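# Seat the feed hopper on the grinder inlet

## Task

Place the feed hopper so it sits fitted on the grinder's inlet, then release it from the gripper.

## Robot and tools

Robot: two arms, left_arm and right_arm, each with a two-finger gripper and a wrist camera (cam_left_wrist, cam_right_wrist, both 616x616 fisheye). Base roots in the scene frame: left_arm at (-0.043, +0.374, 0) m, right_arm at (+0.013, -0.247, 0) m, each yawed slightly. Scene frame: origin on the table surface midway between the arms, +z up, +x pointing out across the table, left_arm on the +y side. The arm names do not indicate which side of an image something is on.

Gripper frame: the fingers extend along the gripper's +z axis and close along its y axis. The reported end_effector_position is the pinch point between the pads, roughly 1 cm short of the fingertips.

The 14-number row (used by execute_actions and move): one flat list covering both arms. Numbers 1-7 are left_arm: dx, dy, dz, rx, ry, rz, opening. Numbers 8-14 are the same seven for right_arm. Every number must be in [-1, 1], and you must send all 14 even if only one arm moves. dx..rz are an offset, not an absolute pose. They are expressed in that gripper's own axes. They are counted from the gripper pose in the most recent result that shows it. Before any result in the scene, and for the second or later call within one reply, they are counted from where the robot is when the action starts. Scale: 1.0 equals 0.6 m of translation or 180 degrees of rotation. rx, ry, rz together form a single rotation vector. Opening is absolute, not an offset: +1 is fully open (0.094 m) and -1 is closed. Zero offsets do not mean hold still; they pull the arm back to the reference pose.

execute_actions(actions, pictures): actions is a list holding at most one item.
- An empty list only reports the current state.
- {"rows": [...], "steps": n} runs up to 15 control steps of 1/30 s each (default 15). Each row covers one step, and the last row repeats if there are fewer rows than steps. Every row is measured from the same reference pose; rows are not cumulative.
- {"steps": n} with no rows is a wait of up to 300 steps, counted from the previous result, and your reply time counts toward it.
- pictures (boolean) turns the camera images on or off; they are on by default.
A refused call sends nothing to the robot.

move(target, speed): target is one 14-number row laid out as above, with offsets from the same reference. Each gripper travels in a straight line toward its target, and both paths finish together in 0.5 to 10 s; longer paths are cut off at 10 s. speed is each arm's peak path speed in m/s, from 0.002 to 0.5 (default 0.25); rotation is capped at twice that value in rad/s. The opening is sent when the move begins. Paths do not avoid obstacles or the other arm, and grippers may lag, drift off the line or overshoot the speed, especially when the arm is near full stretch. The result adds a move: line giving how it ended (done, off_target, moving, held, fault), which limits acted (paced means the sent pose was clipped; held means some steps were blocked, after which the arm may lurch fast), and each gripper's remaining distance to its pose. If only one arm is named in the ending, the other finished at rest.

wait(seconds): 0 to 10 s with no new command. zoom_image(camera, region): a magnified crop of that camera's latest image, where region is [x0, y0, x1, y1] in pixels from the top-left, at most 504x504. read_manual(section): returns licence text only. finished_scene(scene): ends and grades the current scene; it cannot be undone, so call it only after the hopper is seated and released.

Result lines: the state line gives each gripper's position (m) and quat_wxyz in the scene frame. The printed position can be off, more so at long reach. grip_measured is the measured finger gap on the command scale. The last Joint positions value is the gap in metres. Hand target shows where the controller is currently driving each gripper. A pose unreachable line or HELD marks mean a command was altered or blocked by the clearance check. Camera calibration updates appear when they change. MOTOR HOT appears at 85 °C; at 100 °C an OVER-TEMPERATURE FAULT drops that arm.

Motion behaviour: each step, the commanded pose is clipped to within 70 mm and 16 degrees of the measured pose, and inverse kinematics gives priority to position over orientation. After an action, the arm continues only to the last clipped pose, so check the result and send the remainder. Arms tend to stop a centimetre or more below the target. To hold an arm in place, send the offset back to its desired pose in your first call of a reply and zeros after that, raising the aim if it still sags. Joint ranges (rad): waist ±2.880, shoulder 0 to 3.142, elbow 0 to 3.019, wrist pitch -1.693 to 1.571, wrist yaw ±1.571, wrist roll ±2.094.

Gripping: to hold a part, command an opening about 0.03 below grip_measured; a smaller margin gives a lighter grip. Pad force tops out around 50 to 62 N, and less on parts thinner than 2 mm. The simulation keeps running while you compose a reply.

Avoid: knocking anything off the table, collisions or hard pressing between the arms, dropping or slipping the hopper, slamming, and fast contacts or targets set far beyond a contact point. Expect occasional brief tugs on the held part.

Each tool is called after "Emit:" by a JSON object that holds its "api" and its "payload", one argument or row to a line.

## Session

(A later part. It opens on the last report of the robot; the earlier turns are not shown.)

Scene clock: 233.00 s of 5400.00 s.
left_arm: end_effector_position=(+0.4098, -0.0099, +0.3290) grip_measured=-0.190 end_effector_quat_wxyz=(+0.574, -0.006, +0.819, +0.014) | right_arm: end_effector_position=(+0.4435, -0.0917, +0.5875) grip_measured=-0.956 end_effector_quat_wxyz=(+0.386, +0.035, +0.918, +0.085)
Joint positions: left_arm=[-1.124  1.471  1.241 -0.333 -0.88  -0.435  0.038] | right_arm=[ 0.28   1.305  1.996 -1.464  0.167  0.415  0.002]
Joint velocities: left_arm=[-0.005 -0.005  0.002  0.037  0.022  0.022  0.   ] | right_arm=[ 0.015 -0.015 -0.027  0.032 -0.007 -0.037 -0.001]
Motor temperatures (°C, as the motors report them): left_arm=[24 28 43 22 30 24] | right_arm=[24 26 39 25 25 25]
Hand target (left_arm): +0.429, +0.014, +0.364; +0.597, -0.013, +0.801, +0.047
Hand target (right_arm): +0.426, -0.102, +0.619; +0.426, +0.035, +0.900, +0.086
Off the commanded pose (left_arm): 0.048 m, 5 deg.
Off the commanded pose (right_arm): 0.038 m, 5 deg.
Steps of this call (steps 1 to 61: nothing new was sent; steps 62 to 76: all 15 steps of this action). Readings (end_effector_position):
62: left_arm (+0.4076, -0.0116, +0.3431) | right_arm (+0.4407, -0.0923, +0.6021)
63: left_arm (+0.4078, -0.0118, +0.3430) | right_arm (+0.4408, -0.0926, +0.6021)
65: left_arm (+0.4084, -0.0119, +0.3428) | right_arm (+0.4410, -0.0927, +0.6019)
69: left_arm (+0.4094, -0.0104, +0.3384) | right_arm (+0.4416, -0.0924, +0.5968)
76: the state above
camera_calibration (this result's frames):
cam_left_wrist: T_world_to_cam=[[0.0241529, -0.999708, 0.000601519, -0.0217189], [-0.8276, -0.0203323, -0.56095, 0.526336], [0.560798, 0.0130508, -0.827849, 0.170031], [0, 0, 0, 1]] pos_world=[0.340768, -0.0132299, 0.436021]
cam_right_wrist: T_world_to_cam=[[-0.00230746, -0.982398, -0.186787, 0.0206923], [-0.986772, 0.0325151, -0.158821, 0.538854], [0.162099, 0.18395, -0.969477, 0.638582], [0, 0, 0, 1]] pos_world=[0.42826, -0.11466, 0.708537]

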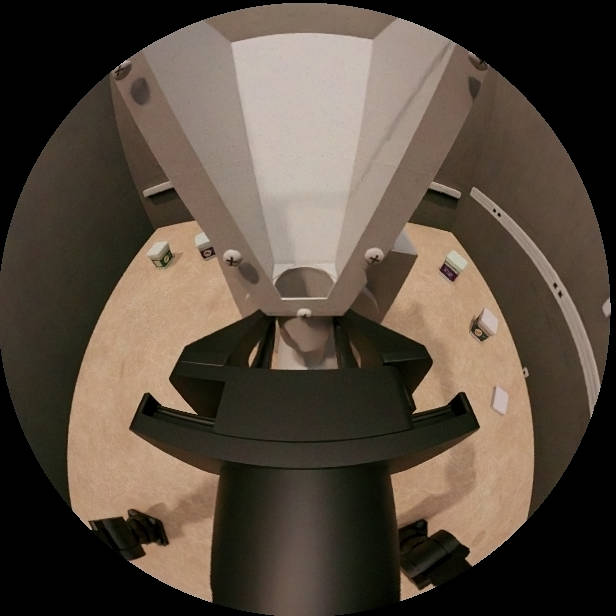

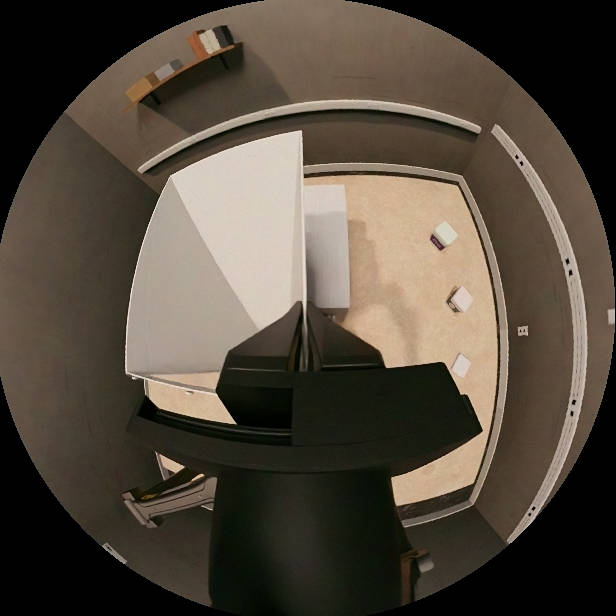

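Emit:
{"api": "execute_actions", "payload": {
  "actions": [
    {"rows":[[-0.068,0.034,0.012,-0.016,-0.022,0.012,-0.23,-0.02,-0.01,-0.058,0,-0.026,0,-1],[-0.068,0.03,0.012,-0.016,-0.022,0.012,-0.23,-0.02,-0.012,-0.058,0,-0.026,0,-1],[-0.067,0.027,0.012,-0.016,-0.022,0.012,-0.23,-0.02,-0.013,-0.058,0,-0.026,0,-1],[-0.065,0.027,0.013,-0.016,-0.022,0.012,-0.23,-0.018,-0.013,-0.057,0,-0.026,0,-1],[-0.062,0.027,0.014,-0.016,-0.022,0.012,-0.23,-0.016,-0.014,-0.055,0,-0.026,0,-1],[-0.059,0.027,0.015,-0.016,-0.022,0.012,-0.23,-0.014,-0.014,-0.053,0,-0.026,0,-1],[-0.056,0.027,0.016,-0.016,-0.022,0.012,-0.23,-0.012,-0.015,-0.051,0,-0.026,0,-1],[-0.053,0.027,0.018,-0.016,-0.022,0.012,-0.23,-0.01,-0.015,-0.05,0,-0.026,0,-1],[-0.05,0.027,0.019,-0.016,-0.022,0.012,-0.23,-0.008,-0.016,-0.048,0,-0.026,0,-1]],"steps":15}
  ]
}}

Emit:
{"api": "zoom_image", "payload": {
  "camera": "cam_left_wrist",
  "region": [240,290,370,390]
}}

Scene clock: 238.40 s of 5400.00 s.
left_arm: end_effector_position=(+0.4115, -0.0118, +0.3210) grip_measured=-0.190 end_effector_quat_wxyz=(+0.576, -0.007, +0.817, +0.013) | right_arm: end_effector_position=(+0.4432, -0.0925, +0.5800) grip_measured=-0.956 end_effector_quat_wxyz=(+0.389, +0.036, +0.917, +0.085)
Joint positions: left_arm=[-1.123  1.481  1.228 -0.303 -0.88  -0.434  0.038] | right_arm=[ 0.28   1.285  1.951 -1.432  0.17   0.415  0.002]
Joint velocities: left_arm=[-0.015 -0.005 -0.037  0.012 -0.037  0.066  0.   ] | right_arm=[-0.024 -0.015 -0.017 -0.012  0.022 -0.007 -0.   ]
Motor temperatures (°C, as the motors report them): left_arm=[24 28 43 22 31 24] | right_arm=[24 26 38 25 26 25]
Hand target (left_arm): +0.428, +0.008, +0.353; +0.597, -0.008, +0.801, +0.047
Hand target (right_arm): +0.426, -0.105, +0.608; +0.423, +0.038, +0.902, +0.084
Off the commanded pose (left_arm): 0.042 m, 5 deg.
Off the commanded pose (right_arm): 0.036 m, 4 deg.
Steps of this call (steps 1 to 90: nothing new was sent; then 1.90 s passed at rest; steps 91 to 105: all 15 steps of this action). Readings (end_effector_position):
91: left_arm (+0.4100, -0.0098, +0.3292) | right_arm (+0.4434, -0.0918, +0.5878)
92: left_arm (+0.4101, -0.0099, +0.3292) | right_arm (+0.4434, -0.0918, +0.5878)
94: left_arm (+0.4102, -0.0100, +0.3292) | right_arm (+0.4434, -0.0918, +0.5878)
98: left_arm (+0.4111, -0.0112, +0.3268) | right_arm (+0.4430, -0.0922, +0.5856)
105: the state above
camera_calibration (this result's frames):
cam_left_wrist: T_world_to_cam=[[0.0242639, -0.999691, 0.00547882, -0.0252771], [-0.825295, -0.0231233, -0.564228, 0.523268], [0.56418, 0.00916872, -0.825601, 0.160279], [0, 0, 0, 1]] pos_world=[0.342038, -0.0146391, 0.427707]
cam_right_wrist: T_world_to_cam=[[-0.00388862, -0.982446, -0.186507, 0.0190361], [-0.985716, 0.0351691, -0.164705, 0.540644], [0.168373, 0.183202, -0.968549, 0.628158], [0, 0, 0, 1]] pos_world=[0.427231, -0.115392, 0.700999]

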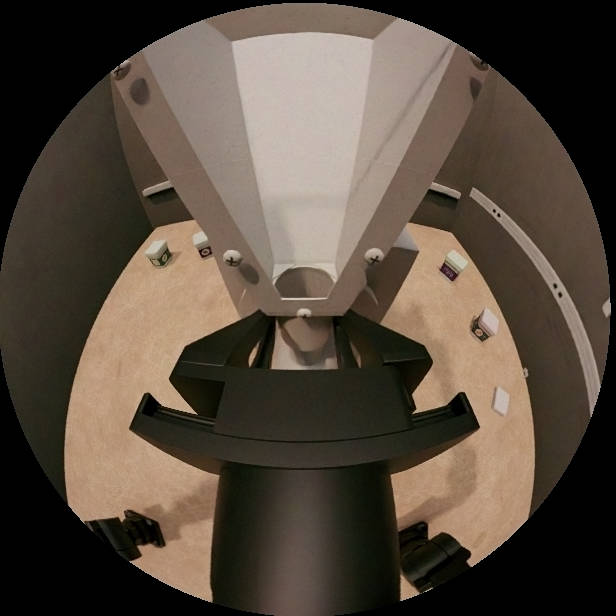

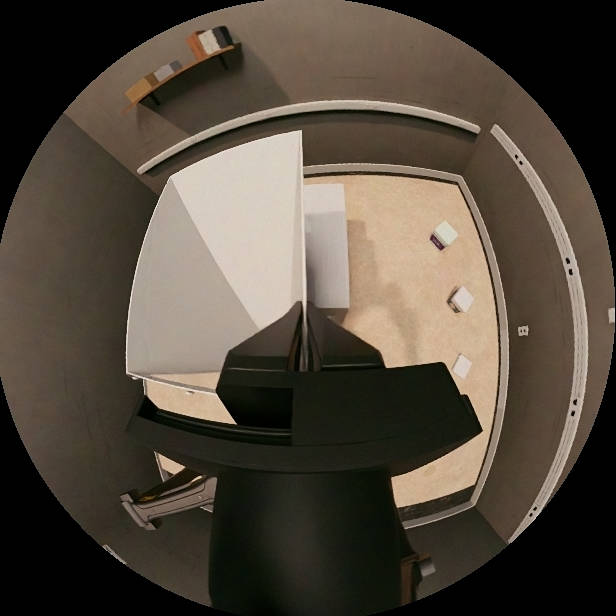

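Region (240, 290, 370, 390) of cam_left_wrist's 616x616 image, scaled by 3.877, with more detail than that image has; it fills the top 388 rows of this view, and the rest is white.

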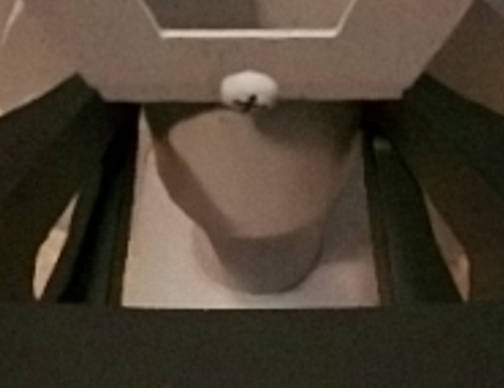

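Emit:
{"api": "execute_actions", "payload": {
  "actions": [
    {"rows":[[-0.059,0.033,0.008,-0.016,-0.021,0.014,-0.23,-0.013,-0.012,-0.053,0,-0.023,0,-1],[-0.056,0.033,0.009,-0.016,-0.021,0.014,-0.23,-0.011,-0.012,-0.051,0,-0.023,0,-1],[-0.053,0.033,0.01,-0.016,-0.021,0.014,-0.23,-0.009,-0.013,-0.049,0,-0.023,0,-1],[-0.05,0.033,0.01,-0.016,-0.021,0.014,-0.23,-0.007,-0.013,-0.047,0,-0.023,0,-1],[-0.047,0.033,0.011,-0.016,-0.021,0.014,-0.23,-0.005,-0.014,-0.045,0,-0.023,0,-1],[-0.044,0.033,0.012,-0.016,-0.021,0.014,-0.23,-0.003,-0.014,-0.043,0,-0.023,0,-1],[-0.041,0.033,0.013,-0.016,-0.021,0.014,-0.23,-0.001,-0.015,-0.041,0,-0.023,0,-1],[-0.038,0.033,0.013,-0.016,-0.021,0.014,-0.23,0.001,-0.015,-0.039,0,-0.023,0,-1],[-0.035,0.033,0.014,-0.016,-0.021,0.014,-0.23,0.003,-0.016,-0.037,0,-0.023,0,-1]],"steps":15}
  ]
}}

Emit:
{"api": "zoom_image", "payload": {
  "camera": "cam_left_wrist",
  "region": [240,290,370,390]
}}

Scene clock: 240.47 s of 5400.00 s.
left_arm: end_effector_position=(+0.4101, -0.0095, +0.3101) grip_measured=-0.190 end_effector_quat_wxyz=(+0.579, -0.003, +0.815, +0.015) | right_arm: end_effector_position=(+0.4400, -0.0941, +0.5683) grip_measured=-0.954 end_effector_quat_wxyz=(+0.392, +0.038, +0.915, +0.086)
Joint positions: left_arm=[-1.123  1.482  1.194 -0.258 -0.883 -0.417  0.038] | right_arm=[ 0.28   1.249  1.878 -1.387  0.171  0.419  0.002]
Joint velocities: left_arm=[-0.015 -0.005 -0.007 -0.007  0.066  0.022 -0.   ] | right_arm=[ 0.005 -0.015  0.002 -0.002 -0.081 -0.066 -0.   ]
Motor temperatures (°C, as the motors report them): left_arm=[24 28 43 22 31 24] | right_arm=[24 26 38 25 26 25]
Hand target (left_arm): +0.424, +0.009, +0.337; +0.598, -0.006, +0.800, +0.047
Hand target (right_arm): +0.426, -0.104, +0.591; +0.421, +0.038, +0.902, +0.084
Off the commanded pose (left_arm): 0.037 m, 5 deg.
Off the commanded pose (right_arm): 0.030 m, 4 deg.
Steps of this call (steps 1 to 47: nothing new was sent; steps 48 to 62: all 15 steps of this action). Readings (end_effector_position):
48: left_arm (+0.4115, -0.0118, +0.3207) | right_arm (+0.4433, -0.0925, +0.5796)
49: left_arm (+0.4114, -0.0116, +0.3200) | right_arm (+0.4432, -0.0925, +0.5792)
51: left_arm (+0.4111, -0.0112, +0.3179) | right_arm (+0.4427, -0.0928, +0.5767)
55: left_arm (+0.4099, -0.0096, +0.3108) | right_arm (+0.4423, -0.0929, +0.5691)
62: the state above
camera_calibration (this result's frames):
cam_left_wrist: T_world_to_cam=[[0.0204892, -0.999786, -0.00302275, -0.0187476], [-0.821602, -0.0151146, -0.569861, 0.516353], [0.569693, 0.0141595, -0.821735, 0.148637], [0, 0, 0, 1]] pos_world=[0.339944, -0.0130438, 0.416333]
cam_right_wrist: T_world_to_cam=[[-0.00589449, -0.981442, -0.191668, 0.019168], [-0.984382, 0.0394197, -0.171577, 0.53931], [0.175948, 0.187663, -0.966346, 0.613525], [0, 0, 0, 1]] pos_world=[0.423052, -0.117583, 0.689084]

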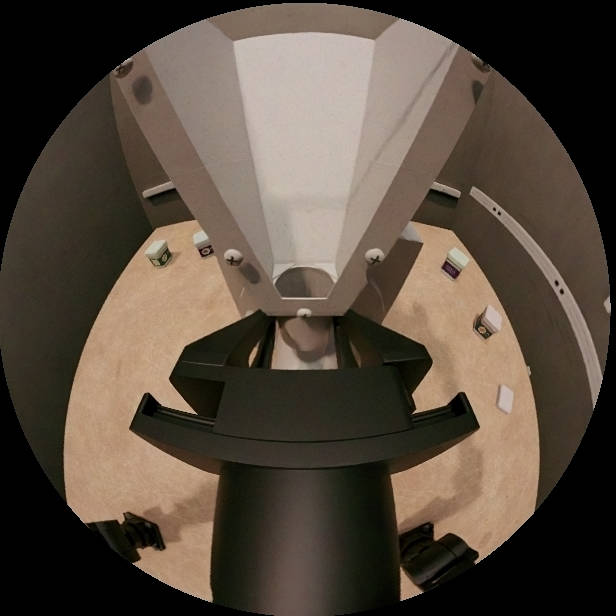

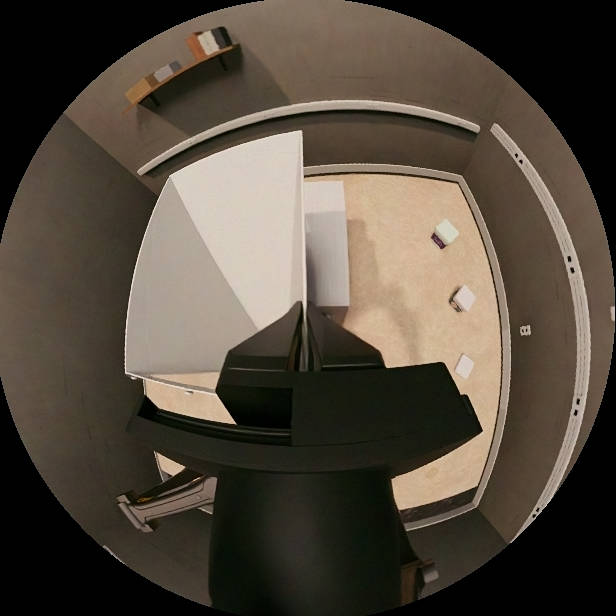

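Region (240, 290, 370, 390) of cam_left_wrist's 616x616 image, scaled by 3.877, with more detail than that image has; it fills the top 388 rows of this view, and the rest is white.

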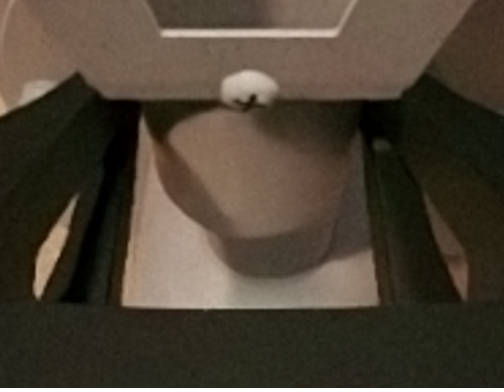

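Emit:
{"api": "execute_actions", "payload": {
  "actions": [
    {"rows":[[-0.058,0.028,0.004,-0.016,-0.02,0.014,-0.23,-0.02,-0.008,-0.046,0,-0.02,0,-1],[-0.058,0.024,0.004,-0.016,-0.02,0.014,-0.23,-0.02,-0.009,-0.046,0,-0.02,0,-1],[-0.058,0.02,0.004,-0.016,-0.02,0.014,-0.23,-0.02,-0.01,-0.046,0,-0.02,0,-1],[-0.058,0.016,0.004,-0.016,-0.02,0.014,-0.23,-0.02,-0.011,-0.046,0,-0.02,0,-1],[-0.058,0.013,0.004,-0.016,-0.02,0.014,-0.23,-0.02,-0.012,-0.046,0,-0.02,0,-1]],"steps":15}
  ]
}}

Emit:
{"api": "zoom_image", "payload": {
  "camera": "cam_left_wrist",
  "region": [240,250,370,390]
}}

Scene clock: 242.23 s of 5400.00 s.
left_arm: end_effector_position=(+0.4100, -0.0090, +0.3096) grip_measured=-0.190 end_effector_quat_wxyz=(+0.580, -0.004, +0.815, +0.019) | right_arm: end_effector_position=(+0.4399, -0.0937, +0.5683) grip_measured=-0.954 end_effector_quat_wxyz=(+0.392, +0.037, +0.915, +0.088)
Joint positions: left_arm=[-1.125  1.483  1.193 -0.257 -0.891 -0.415  0.038] | right_arm=[ 0.28   1.249  1.878 -1.387  0.169  0.419  0.002]
Joint velocities: left_arm=[-0.005  0.005 -0.022 -0.012 -0.007  0.066  0.   ] | right_arm=[-0.015 -0.015  0.002 -0.002 -0.007 -0.037  0.   ]
Motor temperatures (°C, as the motors report them): left_arm=[24 28 43 22 32 24] | right_arm=[24 26 38 25 26 25]
Hand target (left_arm): +0.422, -0.001, +0.341; +0.600, -0.002, +0.799, +0.048
Hand target (right_arm): +0.428, -0.106, +0.594; +0.420, +0.040, +0.902, +0.085
Off the commanded pose (left_arm): 0.036 m, 5 deg.
Off the commanded pose (right_arm): 0.031 m, 4 deg.
Steps of this call (steps 1 to 38: nothing new was sent; steps 39 to 53: all 15 steps of this action). Readings (end_effector_position):
39: left_arm (+0.4101, -0.0094, +0.3099) | right_arm (+0.4400, -0.0941, +0.5683)
40: left_arm (+0.4101, -0.0093, +0.3100) | right_arm (+0.4400, -0.0941, +0.5683)
42: left_arm (+0.4102, -0.0089, +0.3099) | right_arm (+0.4399, -0.0939, +0.5683)
46: left_arm (+0.4100, -0.0090, +0.3096) | right_arm (+0.4399, -0.0937, +0.5683)
53: the state above
camera_calibration (this result's frames):
cam_left_wrist: T_world_to_cam=[[0.0255753, -0.999639, -0.00817209, -0.0186845], [-0.820044, -0.0163038, -0.572068, 0.515977], [0.571728, 0.0213323, -0.820166, 0.147037], [0, 0, 0, 1]] pos_world=[0.339537, -0.013402, 0.415616]
cam_right_wrist: T_world_to_cam=[[-0.00439676, -0.981073, -0.193588, 0.020053], [-0.984581, 0.0381015, -0.170731, 0.538641], [0.174876, 0.189852, -0.966113, 0.613958], [0, 0, 0, 1]] pos_world=[0.423057, -0.117411, 0.688998]

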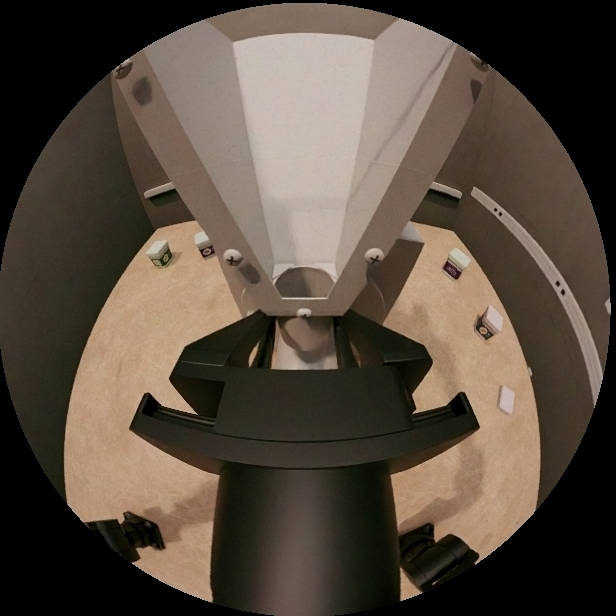

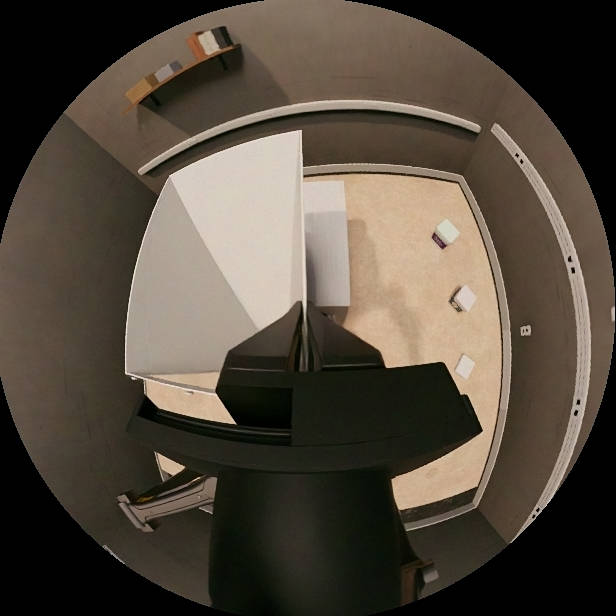

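Region (240, 250, 370, 390) of cam_left_wrist's 616x616 image, scaled by 3.600, with more detail than that image has; it fills the left 468 columns of this view, and the rest is white.

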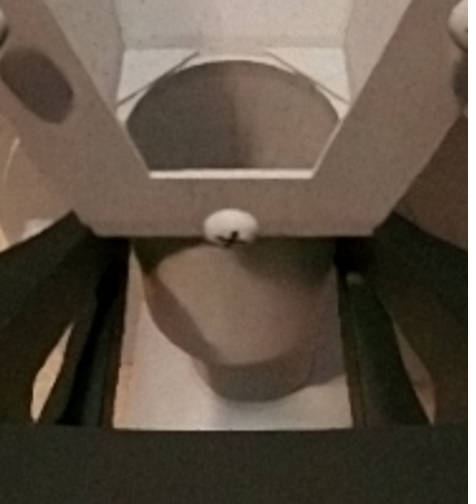

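Emit:
{"api": "execute_actions", "payload": {
  "actions": [
    {"rows":[[-0.062,0.02,0.001,-0.016,-0.02,0.014,-0.23,-0.024,-0.01,-0.05,0,-0.02,0,-1],[-0.066,0.02,-0.001,-0.016,-0.02,0.014,-0.23,-0.027,-0.01,-0.053,0,-0.02,0,-1],[-0.07,0.02,-0.003,-0.016,-0.02,0.014,-0.23,-0.03,-0.01,-0.056,0,-0.02,0,-1],[-0.075,0.02,-0.005,-0.016,-0.02,0.014,-0.23,-0.033,-0.01,-0.06,0,-0.02,0,-1],[-0.08,0.02,-0.006,-0.016,-0.02,0.014,-0.23,-0.036,-0.01,-0.063,0,-0.02,0,-1]],"steps":15}
  ]
}}

Emit:
{"api": "zoom_image", "payload": {
  "camera": "cam_left_wrist",
  "region": [240,290,370,390]
}}

Scene clock: 244.07 s of 5400.00 s.
left_arm: end_effector_position=(+0.4098, -0.0086, +0.3098) grip_measured=-0.190 end_effector_quat_wxyz=(+0.580, -0.005, +0.814, +0.020) | right_arm: end_effector_position=(+0.4408, -0.0925, +0.5685) grip_measured=-0.954 end_effector_quat_wxyz=(+0.390, +0.036, +0.916, +0.089)
Joint positions: left_arm=[-1.125  1.483  1.193 -0.257 -0.895 -0.415  0.038] | right_arm=[ 0.28   1.254  1.883 -1.389  0.164  0.419  0.002]
Joint velocities: left_arm=[-0.005 -0.005 -0.002  0.007 -0.081 -0.095  0.   ] | right_arm=[-0.005 -0.015 -0.007  0.027 -0.066  0.066 -0.   ]
Motor temperatures (°C, as the motors report them): left_arm=[24 28 44 22 32 24] | right_arm=[24 26 38 25 26 25]
Hand target (left_arm): +0.420, +0.004, +0.355; +0.602, -0.003, +0.797, +0.051
Hand target (right_arm): +0.426, -0.107, +0.606; +0.421, +0.040, +0.902, +0.087
Off the commanded pose (left_arm): 0.049 m, 5 deg.
Off the commanded pose (right_arm): 0.044 m, 4 deg.
Steps of this call (steps 1 to 40: nothing new was sent; steps 41 to 55: all 15 steps of this action). Readings (end_effector_position):
41: left_arm (+0.4100, -0.0088, +0.3096) | right_arm (+0.4399, -0.0936, +0.5683)
42: left_arm (+0.4099, -0.0088, +0.3097) | right_arm (+0.4398, -0.0935, +0.5683)
44: left_arm (+0.4098, -0.0087, +0.3098) | right_arm (+0.4398, -0.0933, +0.5682)
48: left_arm (+0.4098, -0.0086, +0.3098) | right_arm (+0.4407, -0.0925, +0.5684)
55: the state above
camera_calibration (this result's frames):
cam_left_wrist: T_world_to_cam=[[0.0288597, -0.999538, -0.00949559, -0.0192131], [-0.819017, -0.0181994, -0.57348, 0.515943], [0.573043, 0.0243275, -0.819164, 0.146551], [0, 0, 0, 1]] pos_world=[0.339141, -0.0133796, 0.41575]
cam_right_wrist: T_world_to_cam=[[-0.00132406, -0.980663, -0.195697, 0.0211913], [-0.985094, 0.0349417, -0.168432, 0.538146], [0.172013, 0.192557, -0.966092, 0.615229], [0, 0, 0, 1]] pos_world=[0.424325, -0.116489, 0.689155]

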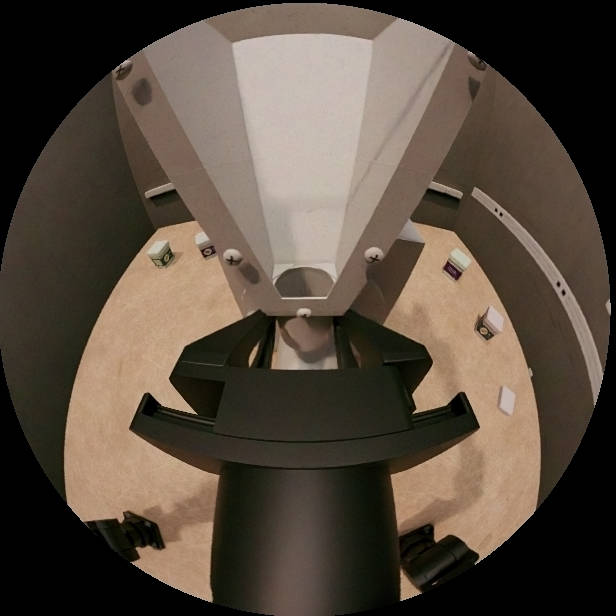

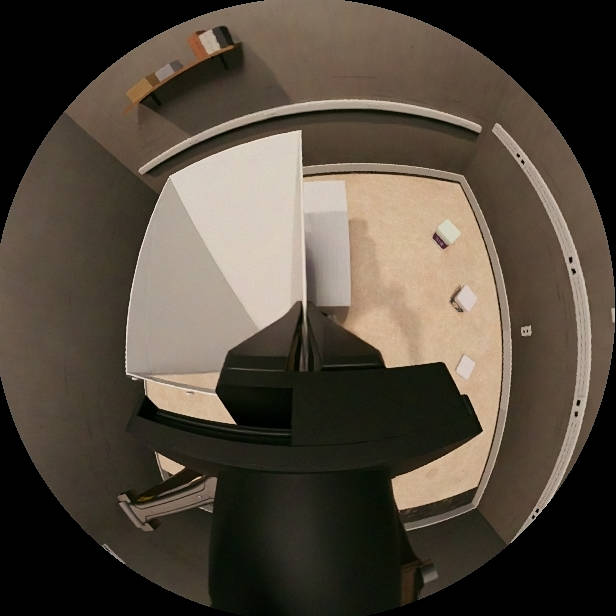

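Region (240, 290, 370, 390) of cam_left_wrist's 616x616 image, scaled by 3.877, with more detail than that image has; it fills the top 388 rows of this view, and the rest is white.

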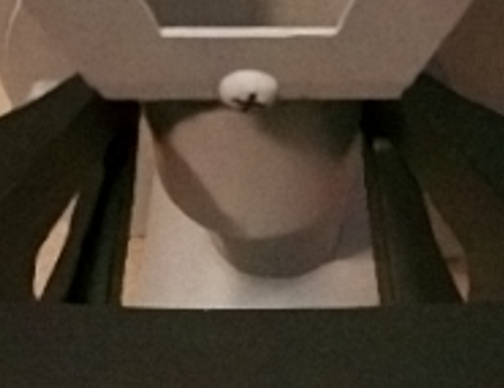

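Emit:
{"api": "execute_actions", "payload": {
  "actions": [
    {"rows":[[-0.082,0.012,-0.006,-0.01,-0.022,0.014,-0.23,-0.036,-0.014,-0.064,0,-0.022,0,-1],[-0.082,0.006,-0.006,-0.008,-0.022,0.014,-0.23,-0.036,-0.016,-0.064,0,-0.022,0,-1],[-0.082,0.0,-0.006,-0.006,-0.022,0.014,-0.23,-0.036,-0.018,-0.064,0,-0.022,0,-1],[-0.082,-0.005,-0.006,-0.005,-0.022,0.014,-0.23,-0.036,-0.02,-0.064,0,-0.022,0,-1]],"steps":15}
  ]
}}

Emit:
{"api": "zoom_image", "payload": {
  "camera": "cam_left_wrist",
  "region": [240,290,370,390]
}}

Scene clock: 245.87 s of 5400.00 s.
left_arm: end_effector_position=(+0.4090, -0.0095, +0.3098) grip_measured=-0.190 end_effector_quat_wxyz=(+0.580, -0.004, +0.814, +0.020) | right_arm: end_effector_position=(+0.4412, -0.0933, +0.5683) grip_measured=-0.954 end_effector_quat_wxyz=(+0.389, +0.036, +0.916, +0.092)
Joint positions: left_arm=[-1.127  1.483  1.193 -0.257 -0.895 -0.415  0.038] | right_arm=[ 0.274  1.254  1.883 -1.389  0.154  0.417  0.002]
Joint velocities: left_arm=[-0.005 -0.015 -0.007 -0.012 -0.051 -0.051  0.   ] | right_arm=[ 0.034 -0.005 -0.012  0.022  0.007  0.007 -0.   ]
Motor temperatures (°C, as the motors report them): left_arm=[24 28 44 22 32 24] | right_arm=[24 26 39 25 26 25]
Hand target (left_arm): +0.420, -0.009, +0.357; +0.605, +0.005, +0.795, +0.040
Hand target (right_arm): +0.426, -0.111, +0.606; +0.422, +0.039, +0.901, +0.088
Off the commanded pose (left_arm): 0.050 m, 5 deg.
Off the commanded pose (right_arm): 0.046 m, 4 deg.
Steps of this call (steps 1 to 39: nothing new was sent; steps 40 to 54: all 15 steps of this action). Readings (end_effector_position):
40: left_arm (+0.4098, -0.0086, +0.3098) | right_arm (+0.4407, -0.0923, +0.5684)
41: left_arm (+0.4098, -0.0086, +0.3098) | right_arm (+0.4408, -0.0923, +0.5684)
43: left_arm (+0.4095, -0.0089, +0.3098) | right_arm (+0.4409, -0.0926, +0.5684)
47: left_arm (+0.4090, -0.0095, +0.3098) | right_arm (+0.4412, -0.0933, +0.5683)
54: the state above
camera_calibration (this result's frames):
cam_left_wrist: T_world_to_cam=[[0.0267046, -0.999591, -0.0102169, -0.0189493], [-0.819071, -0.0160204, -0.573469, 0.515367], [0.573071, 0.0236826, -0.819163, 0.146973], [0, 0, 0, 1]] pos_world=[0.338402, -0.0141659, 0.415749]
cam_right_wrist: T_world_to_cam=[[0.00103081, -0.979597, -0.200971, 0.0223645], [-0.985636, 0.0329451, -0.16564, 0.537019], [0.168881, 0.198255, -0.965492, 0.616702], [0, 0, 0, 1]] pos_world=[0.425133, -0.118048, 0.688867]

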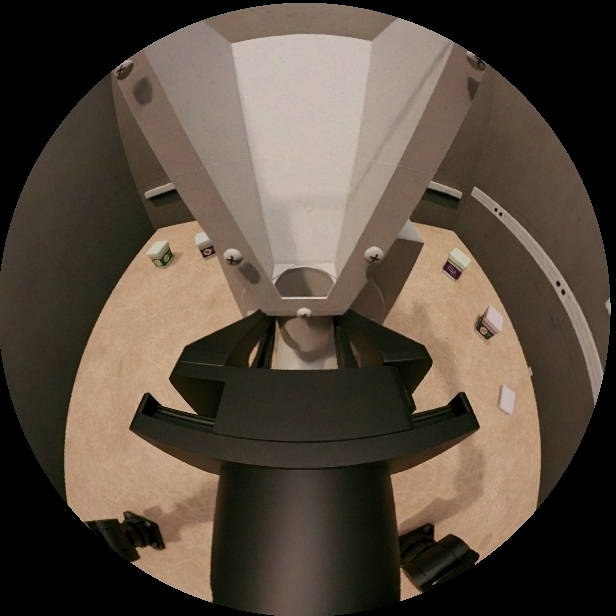

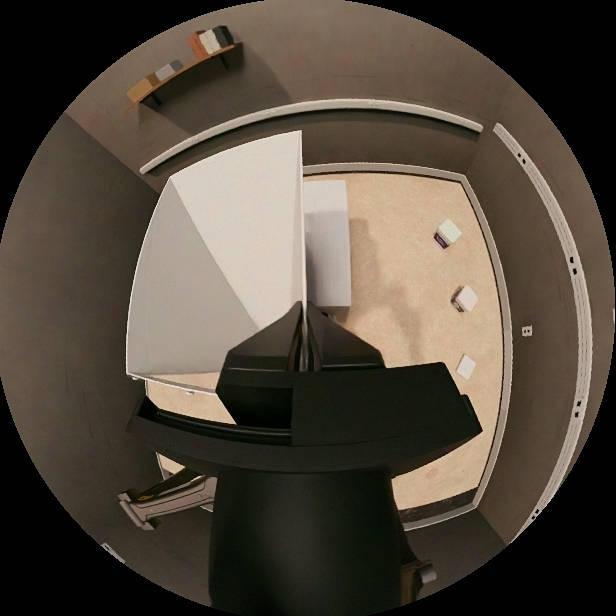

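Region (240, 290, 370, 390) of cam_left_wrist's 616x616 image, scaled by 3.877, with more detail than that image has; it fills the top 388 rows of this view, and the rest is white.

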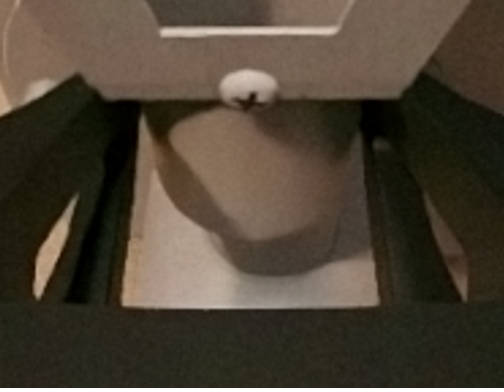

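Emit:
{"api": "execute_actions", "payload": {
  "actions": [
    {"rows":[[-0.07,0.0,-0.003,-0.01,-0.02,0.012,-0.23,-0.03,-0.018,-0.056,0,-0.02,0,-1],[-0.062,0.0,0,-0.01,-0.02,0.012,-0.23,-0.024,-0.018,-0.05,0,-0.02,0,-1],[-0.055,0.0,0.003,-0.01,-0.02,0.012,-0.23,-0.02,-0.018,-0.046,0,-0.02,0,-1],[-0.05,0.0,0.005,-0.01,-0.02,0.012,-0.23,-0.016,-0.018,-0.042,0,-0.02,0,-1],[-0.046,0.0,0.006,-0.01,-0.02,0.012,-0.23,-0.013,-0.018,-0.039,0,-0.02,0,-1],[-0.042,0.0,0.008,-0.01,-0.02,0.012,-0.23,-0.01,-0.018,-0.036,0,-0.02,0,-1],[-0.038,0.0,0.009,-0.01,-0.02,0.012,-0.23,-0.008,-0.018,-0.033,0,-0.02,0,-1],[-0.034,0.0,0.011,-0.01,-0.02,0.012,-0.23,-0.005,-0.018,-0.03,0,-0.02,0,-1],[-0.03,0.0,0.012,-0.01,-0.02,0.012,-0.23,-0.002,-0.018,-0.027,0,-0.02,0,-1],[-0.026,0.0,0.013,-0.01,-0.02,0.012,-0.23,0.001,-0.018,-0.024,0,-0.02,0,-1],[-0.022,0.0,0.015,-0.01,-0.02,0.012,-0.23,0.003,-0.018,-0.022,0,-0.02,0,-1]],"steps":15}
  ]
}}

Emit:
{"api": "zoom_image", "payload": {
  "camera": "cam_left_wrist",
  "region": [240,250,370,390]
}}

Scene clock: 249.73 s of 5400.00 s.
left_arm: end_effector_position=(+0.4121, -0.0127, +0.3085) grip_measured=-0.190 end_effector_quat_wxyz=(+0.591, -0.009, +0.806, +0.019) | right_arm: end_effector_position=(+0.4350, -0.0962, +0.5678) grip_measured=-0.954 end_effector_quat_wxyz=(+0.406, +0.037, +0.908, +0.101)
Joint positions: left_arm=[-1.13   1.497  1.186 -0.201 -0.913 -0.398  0.038] | right_arm=[ 0.272  1.208  1.821 -1.33   0.15   0.415  0.002]
Joint velocities: left_arm=[-0.005  0.005 -0.017  0.051 -0.037  0.037  0.   ] | right_arm=[-0.005 -0.005 -0.002  0.002  0.051 -0.007 -0.002]
Motor temperatures (°C, as the motors report them): left_arm=[24 29 45 22 32 24] | right_arm=[24 26 40 24 26 25]
Hand target (left_arm): +0.421, -0.009, +0.319; +0.602, +0.001, +0.797, +0.044
Hand target (right_arm): +0.431, -0.105, +0.574; +0.417, +0.039, +0.903, +0.091
Off the commanded pose (left_arm): 0.015 m, 4 deg.
Off the commanded pose (right_arm): 0.012 m, 2 deg.
Steps of this call (steps 1 to 90: nothing new was sent; then 0.37 s passed at rest; steps 91 to 105: all 15 steps of this action). Readings (end_effector_position):
91: left_arm (+0.4089, -0.0095, +0.3099) | right_arm (+0.4411, -0.0930, +0.5682)
92: left_arm (+0.4088, -0.0094, +0.3098) | right_arm (+0.4412, -0.0931, +0.5682)
94: left_arm (+0.4089, -0.0099, +0.3096) | right_arm (+0.4413, -0.0931, +0.5682)
98: left_arm (+0.4106, -0.0112, +0.3094) | right_arm (+0.4396, -0.0938, +0.5681)
105: the state above
camera_calibration (this result's frames):
cam_left_wrist: T_world_to_cam=[[0.0344787, -0.999403, -0.00208302, -0.0279941], [-0.802778, -0.0264537, -0.595691, 0.517087], [0.59528, 0.0222109, -0.803211, 0.13012], [0, 0, 0, 1]] pos_world=[0.338613, -0.0171886, 0.412479]
cam_right_wrist: T_world_to_cam=[[0.0110972, -0.975935, -0.21778, 0.0249894], [-0.978741, 0.0340058, -0.202263, 0.54884], [0.204801, 0.215394, -0.95481, 0.597839], [0, 0, 0, 1]] pos_world=[0.414456, -0.123047, 0.687275]

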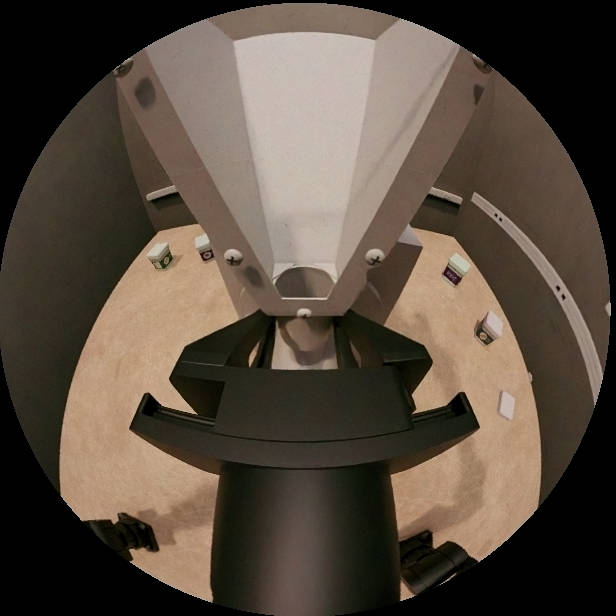

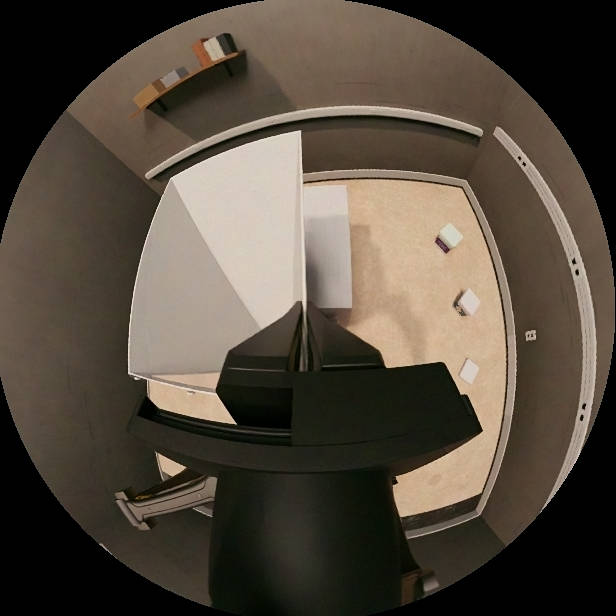

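Region (240, 250, 370, 390) of cam_left_wrist's 616x616 image, scaled by 3.600, with more detail than that image has; it fills the left 468 columns of this view, and the rest is white.

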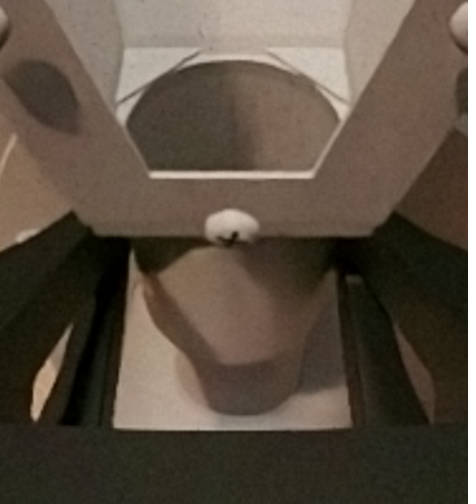

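Emit:
{"api": "execute_actions", "payload": {
  "actions": [
    {"rows":[[-0.025,-0.004,-0.008,0,0,0.005,-0.23,-0.02,-0.01,-0.008,0,0,0,-1],[-0.025,-0.008,-0.008,0,0,0.005,-0.23,-0.022,-0.012,-0.006,0,0,0,-1],[-0.025,-0.012,-0.008,0,0,0.005,-0.23,-0.024,-0.014,-0.004,0,0,0,-1],[-0.025,-0.016,-0.008,0,0,0.005,-0.23,-0.024,-0.014,-0.004,0,0,0,-1]],"steps":15}
  ]
}}

Emit:
{"api": "zoom_image", "payload": {
  "camera": "cam_left_wrist",
  "region": [240,250,370,390]
}}

Scene clock: 261.77 s of 5400.00 s.
left_arm: end_effector_position=(+0.4110, -0.0129, +0.3074) grip_measured=-0.193 end_effector_quat_wxyz=(+0.587, -0.008, +0.809, +0.020) | right_arm: end_effector_position=(+0.4394, -0.0976, +0.5667) grip_measured=-0.955 end_effector_quat_wxyz=(+0.398, +0.039, +0.909, +0.114)
Joint positions: left_arm=[-1.131  1.497  1.19  -0.221 -0.909 -0.407  0.038] | right_arm=[ 0.249  1.218  1.829 -1.333  0.107  0.416  0.002]
Joint velocities: left_arm=[-0.005  0.005 -0.007 -0.022 -0.066 -0.022 -0.   ] | right_arm=[-0.015 -0.005  0.002  0.012 -0.007 -0.022 -0.001]
Motor temperatures (°C, as the motors report them): left_arm=[24 29 44 22 31 24] | right_arm=[24 26 38 24 25 25]
Hand target (left_arm): +0.412, -0.022, +0.324; +0.592, -0.003, +0.806, +0.023
Hand target (right_arm): +0.442, -0.107, +0.578; +0.406, +0.037, +0.907, +0.102
Off the commanded pose (left_arm): 0.019 m, 1 deg.
Off the commanded pose (right_arm): 0.015 m, 2 deg.
Steps of this call (steps 1 to 90: nothing new was sent; then 8.53 s passed at rest; steps 91 to 105: all 15 steps of this action). Readings (end_effector_position):
91: left_arm (+0.4115, -0.0130, +0.3075) | right_arm (+0.4352, -0.0954, +0.5676)
92: left_arm (+0.4111, -0.0127, +0.3069) | right_arm (+0.4358, -0.0950, +0.5679)
94: left_arm (+0.4110, -0.0128, +0.3072) | right_arm (+0.4385, -0.0960, +0.5673)
98: left_arm (+0.4110, -0.0129, +0.3074) | right_arm (+0.4394, -0.0977, +0.5668)
105: the state above
camera_calibration (this result's frames):
cam_left_wrist: T_world_to_cam=[[0.033105, -0.999438, -0.00528558, -0.0266204], [-0.808895, -0.0236867, -0.587475, 0.515537], [0.58702, 0.0237239, -0.809225, 0.135153], [0, 0, 0, 1]] pos_world=[0.33856, -0.0176004, 0.412094]
cam_right_wrist: T_world_to_cam=[[0.016216, -0.970062, -0.242316, 0.035541], [-0.981889, 0.0303026, -0.18702, 0.54536], [0.188763, 0.24096, -0.952002, 0.604182], [0, 0, 0, 1]] pos_world=[0.420859, -0.127632, 0.685788]

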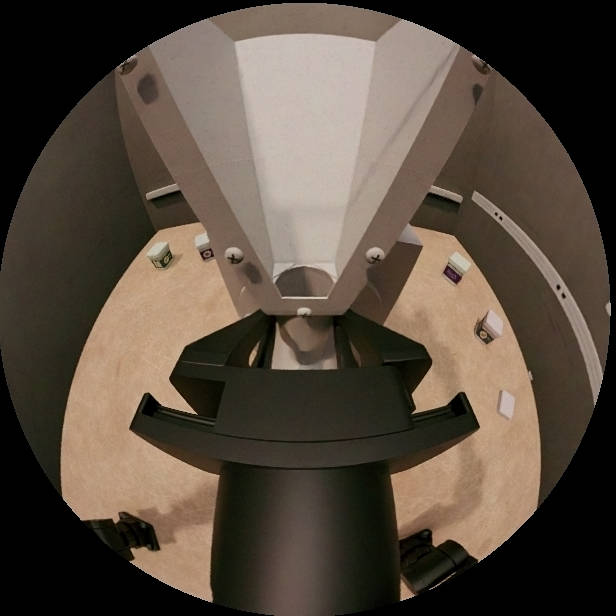

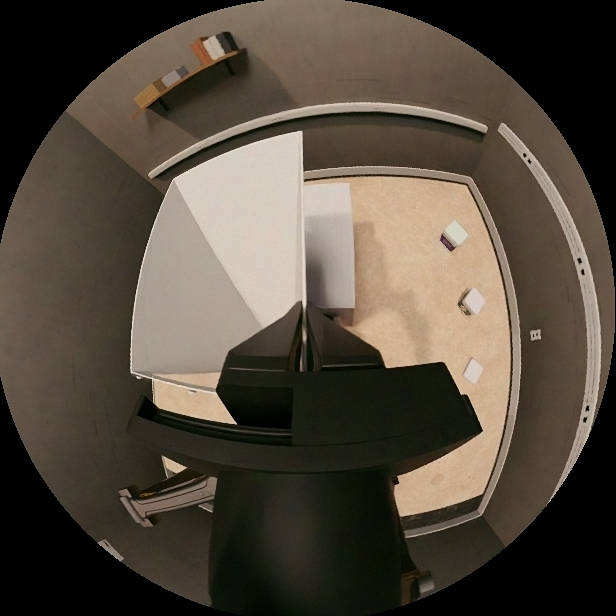

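Region (240, 250, 370, 390) of cam_left_wrist's 616x616 image, scaled by 3.600, with more detail than that image has; it fills the left 468 columns of this view, and the rest is white.

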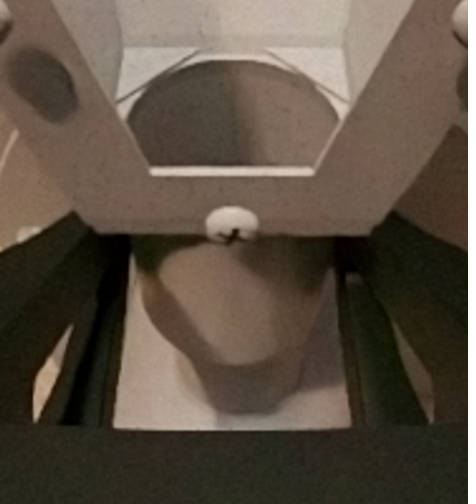

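Emit:
{"api": "execute_actions", "payload": {
  "actions": [
    {"rows":[[-0.015,-0.02,-0.004,0,0,0,-0.23,-0.012,-0.01,-0.006,0,0,0,-1],[-0.008,-0.024,-0.002,0,0,0,-0.23,-0.008,-0.01,-0.002,0,0,0,-1],[0,-0.028,0,0,0,0,-0.23,-0.004,-0.01,0.004,0,0,0,-1]],"steps":15}
  ]
}}

Emit:
{"api": "zoom_image", "payload": {
  "camera": "cam_left_wrist",
  "region": [240,250,370,390]
}}

Scene clock: 263.20 s of 5400.00 s.
left_arm: end_effector_position=(+0.4107, -0.0132, +0.3067) grip_measured=-0.193 end_effector_quat_wxyz=(+0.588, -0.012, +0.808, +0.021) | right_arm: end_effector_position=(+0.4395, -0.0971, +0.5666) grip_measured=-0.959 end_effector_quat_wxyz=(+0.395, +0.039, +0.910, +0.123)
Joint positions: left_arm=[-1.133  1.5    1.192 -0.222 -0.918 -0.415  0.038] | right_arm=[ 0.242  1.218  1.829 -1.333  0.085  0.418  0.002]
Joint velocities: left_arm=[-0.005 -0.005 -0.012  0.002 -0.037 -0.037  0.002] | right_arm=[ 0.005  0.005 -0.002  0.012 -0.007  0.051  0.   ]
Motor temperatures (°C, as the motors report them): left_arm=[24 28 44 22 31 24] | right_arm=[24 26 38 24 25 25]
Hand target (left_arm): +0.411, -0.029, +0.307; +0.588, -0.007, +0.809, +0.020
Hand target (right_arm): +0.443, -0.103, +0.566; +0.398, +0.039, +0.909, +0.114
Off the commanded pose (left_arm): 0.016 m, 0 deg.
Off the commanded pose (right_arm): 0.007 m, 1 deg.
Steps of this call (steps 1 to 28: nothing new was sent; steps 29 to 43: all 15 steps of this action). Readings (end_effector_position):
29: left_arm (+0.4110, -0.0129, +0.3071) | right_arm (+0.4392, -0.0969, +0.5667)
30: left_arm (+0.4108, -0.0132, +0.3069) | right_arm (+0.4392, -0.0966, +0.5666)
32: left_arm (+0.4107, -0.0132, +0.3066) | right_arm (+0.4395, -0.0971, +0.5667)
36: left_arm (+0.4107, -0.0132, +0.3067) | right_arm (+0.4395, -0.0971, +0.5666)
43: the state above
camera_calibration (this result's frames):
cam_left_wrist: T_world_to_cam=[[0.0408636, -0.999161, -0.00267975, -0.0309166], [-0.807438, -0.0314425, -0.589115, 0.514699], [0.588536, 0.0262371, -0.808045, 0.133801], [0, 0, 0, 1]] pos_world=[0.338104, -0.0182178, 0.411251]
cam_right_wrist: T_world_to_cam=[[0.0220429, -0.966025, -0.257506, 0.0424554], [-0.983026, 0.0259818, -0.181619, 0.542432], [0.182139, 0.257138, -0.949055, 0.606762], [0, 0, 0, 1]] pos_world=[0.421773, -0.129102, 0.685299]

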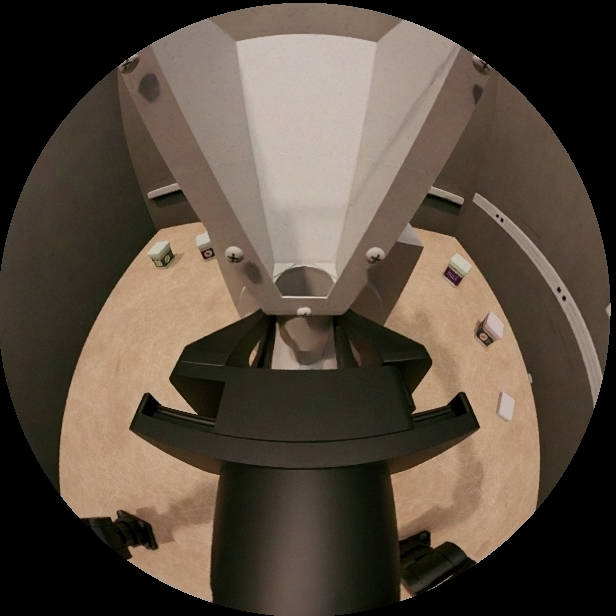

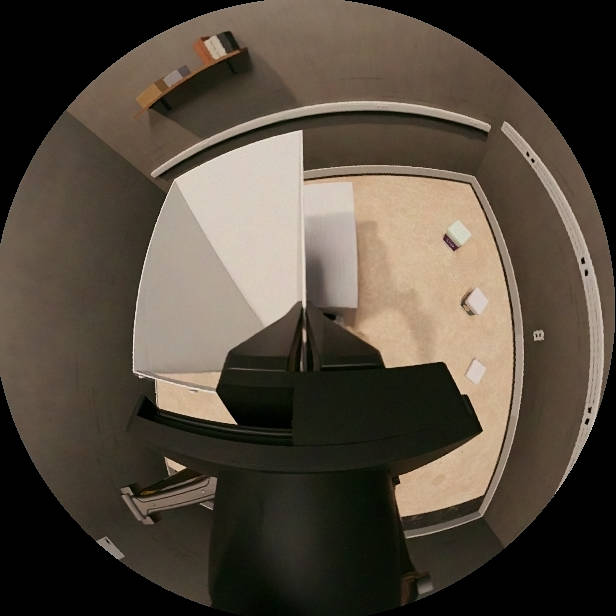

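Region (240, 250, 370, 390) of cam_left_wrist's 616x616 image, scaled by 3.600, with more detail than that image has; it fills the left 468 columns of this view, and the rest is white.

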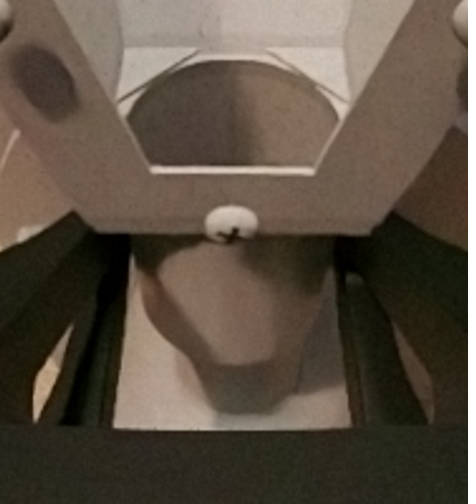

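Emit:
{"api": "execute_actions", "payload": {
  "actions": [
    {"rows":[[-0.01,0,-0.003,0,0,0,-0.23,-0.01,0,-0.01,0,0,0,-1],[-0.01,0,-0.003,0,0,0,-0.23,-0.01,0,-0.01,0,0,0,-1],[-0.01,0,-0.003,0,0,0,-0.23,-0.01,0,-0.01,0,0,0,-1],[-0.01,0,-0.003,0,0,0,-0.23,-0.01,0,-0.01,0,0,0,-1],[-0.01,0,-0.003,0,0,0,-0.05,-0.01,0,-0.01,0,0,0,-1]],"steps":15}
  ]
}}

Emit:
{"api": "zoom_image", "payload": {
  "camera": "cam_left_wrist",
  "region": [240,250,370,390]
}}

Scene clock: 264.73 s of 5400.00 s.
left_arm: end_effector_position=(+0.4103, -0.0129, +0.3065) grip_measured=-0.052 end_effector_quat_wxyz=(+0.587, -0.011, +0.809, +0.021) | right_arm: end_effector_position=(+0.4391, -0.0959, +0.5670) grip_measured=-0.963 end_effector_quat_wxyz=(+0.393, +0.047, +0.909, +0.130)
Joint positions: left_arm=[-1.133  1.499  1.192 -0.227 -0.917 -0.416  0.045] | right_arm=[ 0.242  1.218  1.83  -1.333  0.078  0.441  0.002]
Joint velocities: left_arm=[-0.015 -0.015  0.012 -0.012 -0.022  0.037  0.   ] | right_arm=[-0.005  0.015 -0.002  0.012 -0.037 -0.007  0.001]
Motor temperatures (°C, as the motors report them): left_arm=[24 28 44 22 30 24] | right_arm=[24 26 38 24 25 25]
Hand target (left_arm): +0.411, -0.013, +0.313; +0.588, -0.012, +0.808, +0.021
Hand target (right_arm): +0.439, -0.099, +0.575; +0.396, +0.039, +0.909, +0.123
Off the commanded pose (left_arm): 0.006 m, 0 deg.
Off the commanded pose (right_arm): 0.009 m, 1 deg.
Steps of this call (steps 1 to 31: nothing new was sent; steps 32 to 46: all 15 steps of this action). Readings (end_effector_position):
32: left_arm (+0.4107, -0.0132, +0.3069) | right_arm (+0.4394, -0.0967, +0.5666)
33: left_arm (+0.4106, -0.0133, +0.3070) | right_arm (+0.4393, -0.0965, +0.5666)
35: left_arm (+0.4106, -0.0132, +0.3072) | right_arm (+0.4393, -0.0965, +0.5666)
39: left_arm (+0.4103, -0.0129, +0.3065) | right_arm (+0.4391, -0.0960, +0.5670)
46: the state above
camera_calibration (this result's frames):
cam_left_wrist: T_world_to_cam=[[0.0401048, -0.999185, -0.0044773, -0.0297214], [-0.808909, -0.0298365, -0.587176, 0.514347], [0.586564, 0.0271703, -0.809447, 0.135152], [0, 0, 0, 1]] pos_world=[0.337977, -0.0180231, 0.411277]
cam_right_wrist: T_world_to_cam=[[0.0115716, -0.960533, -0.277925, 0.0603759], [-0.983694, 0.0389532, -0.175582, 0.540159], [0.179479, 0.275425, -0.94442, 0.607129], [0, 0, 0, 1]] pos_world=[0.421686, -0.130267, 0.685007]

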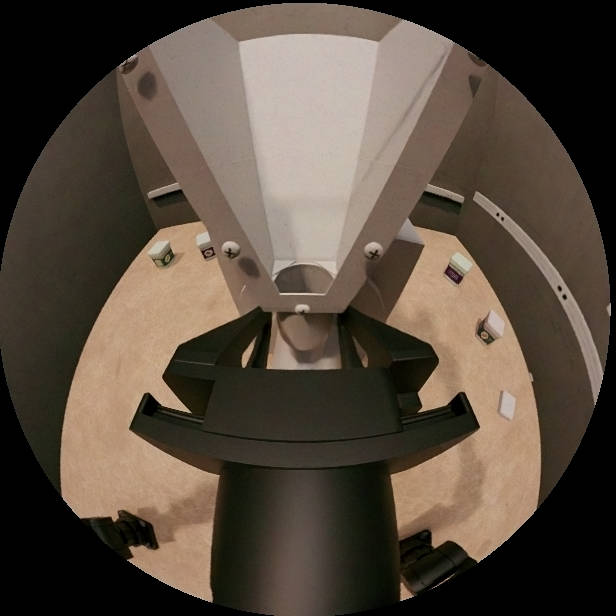

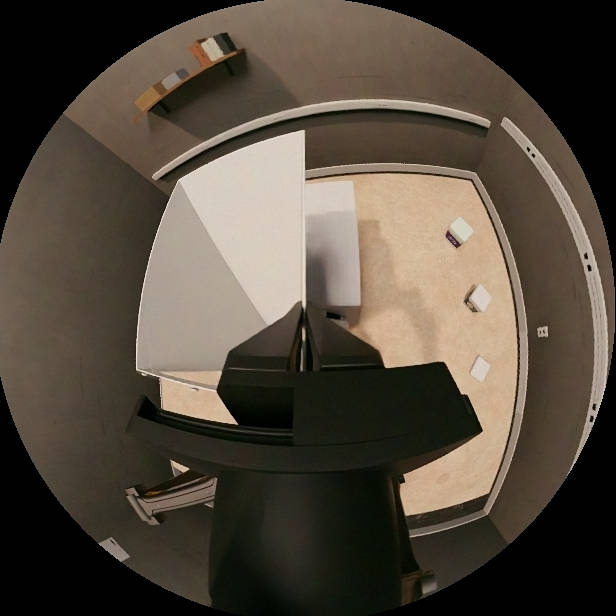

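Region (240, 250, 370, 390) of cam_left_wrist's 616x616 image, scaled by 3.600, with more detail than that image has; it fills the left 468 columns of this view, and the rest is white.

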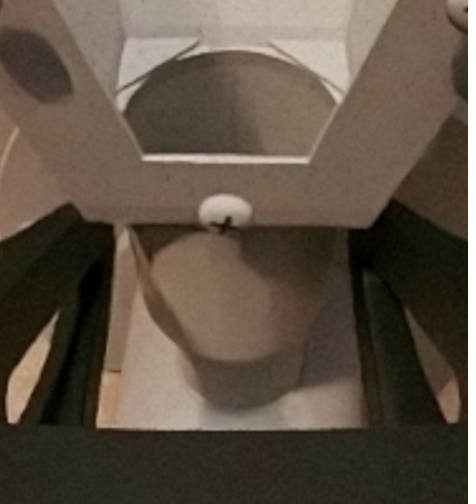

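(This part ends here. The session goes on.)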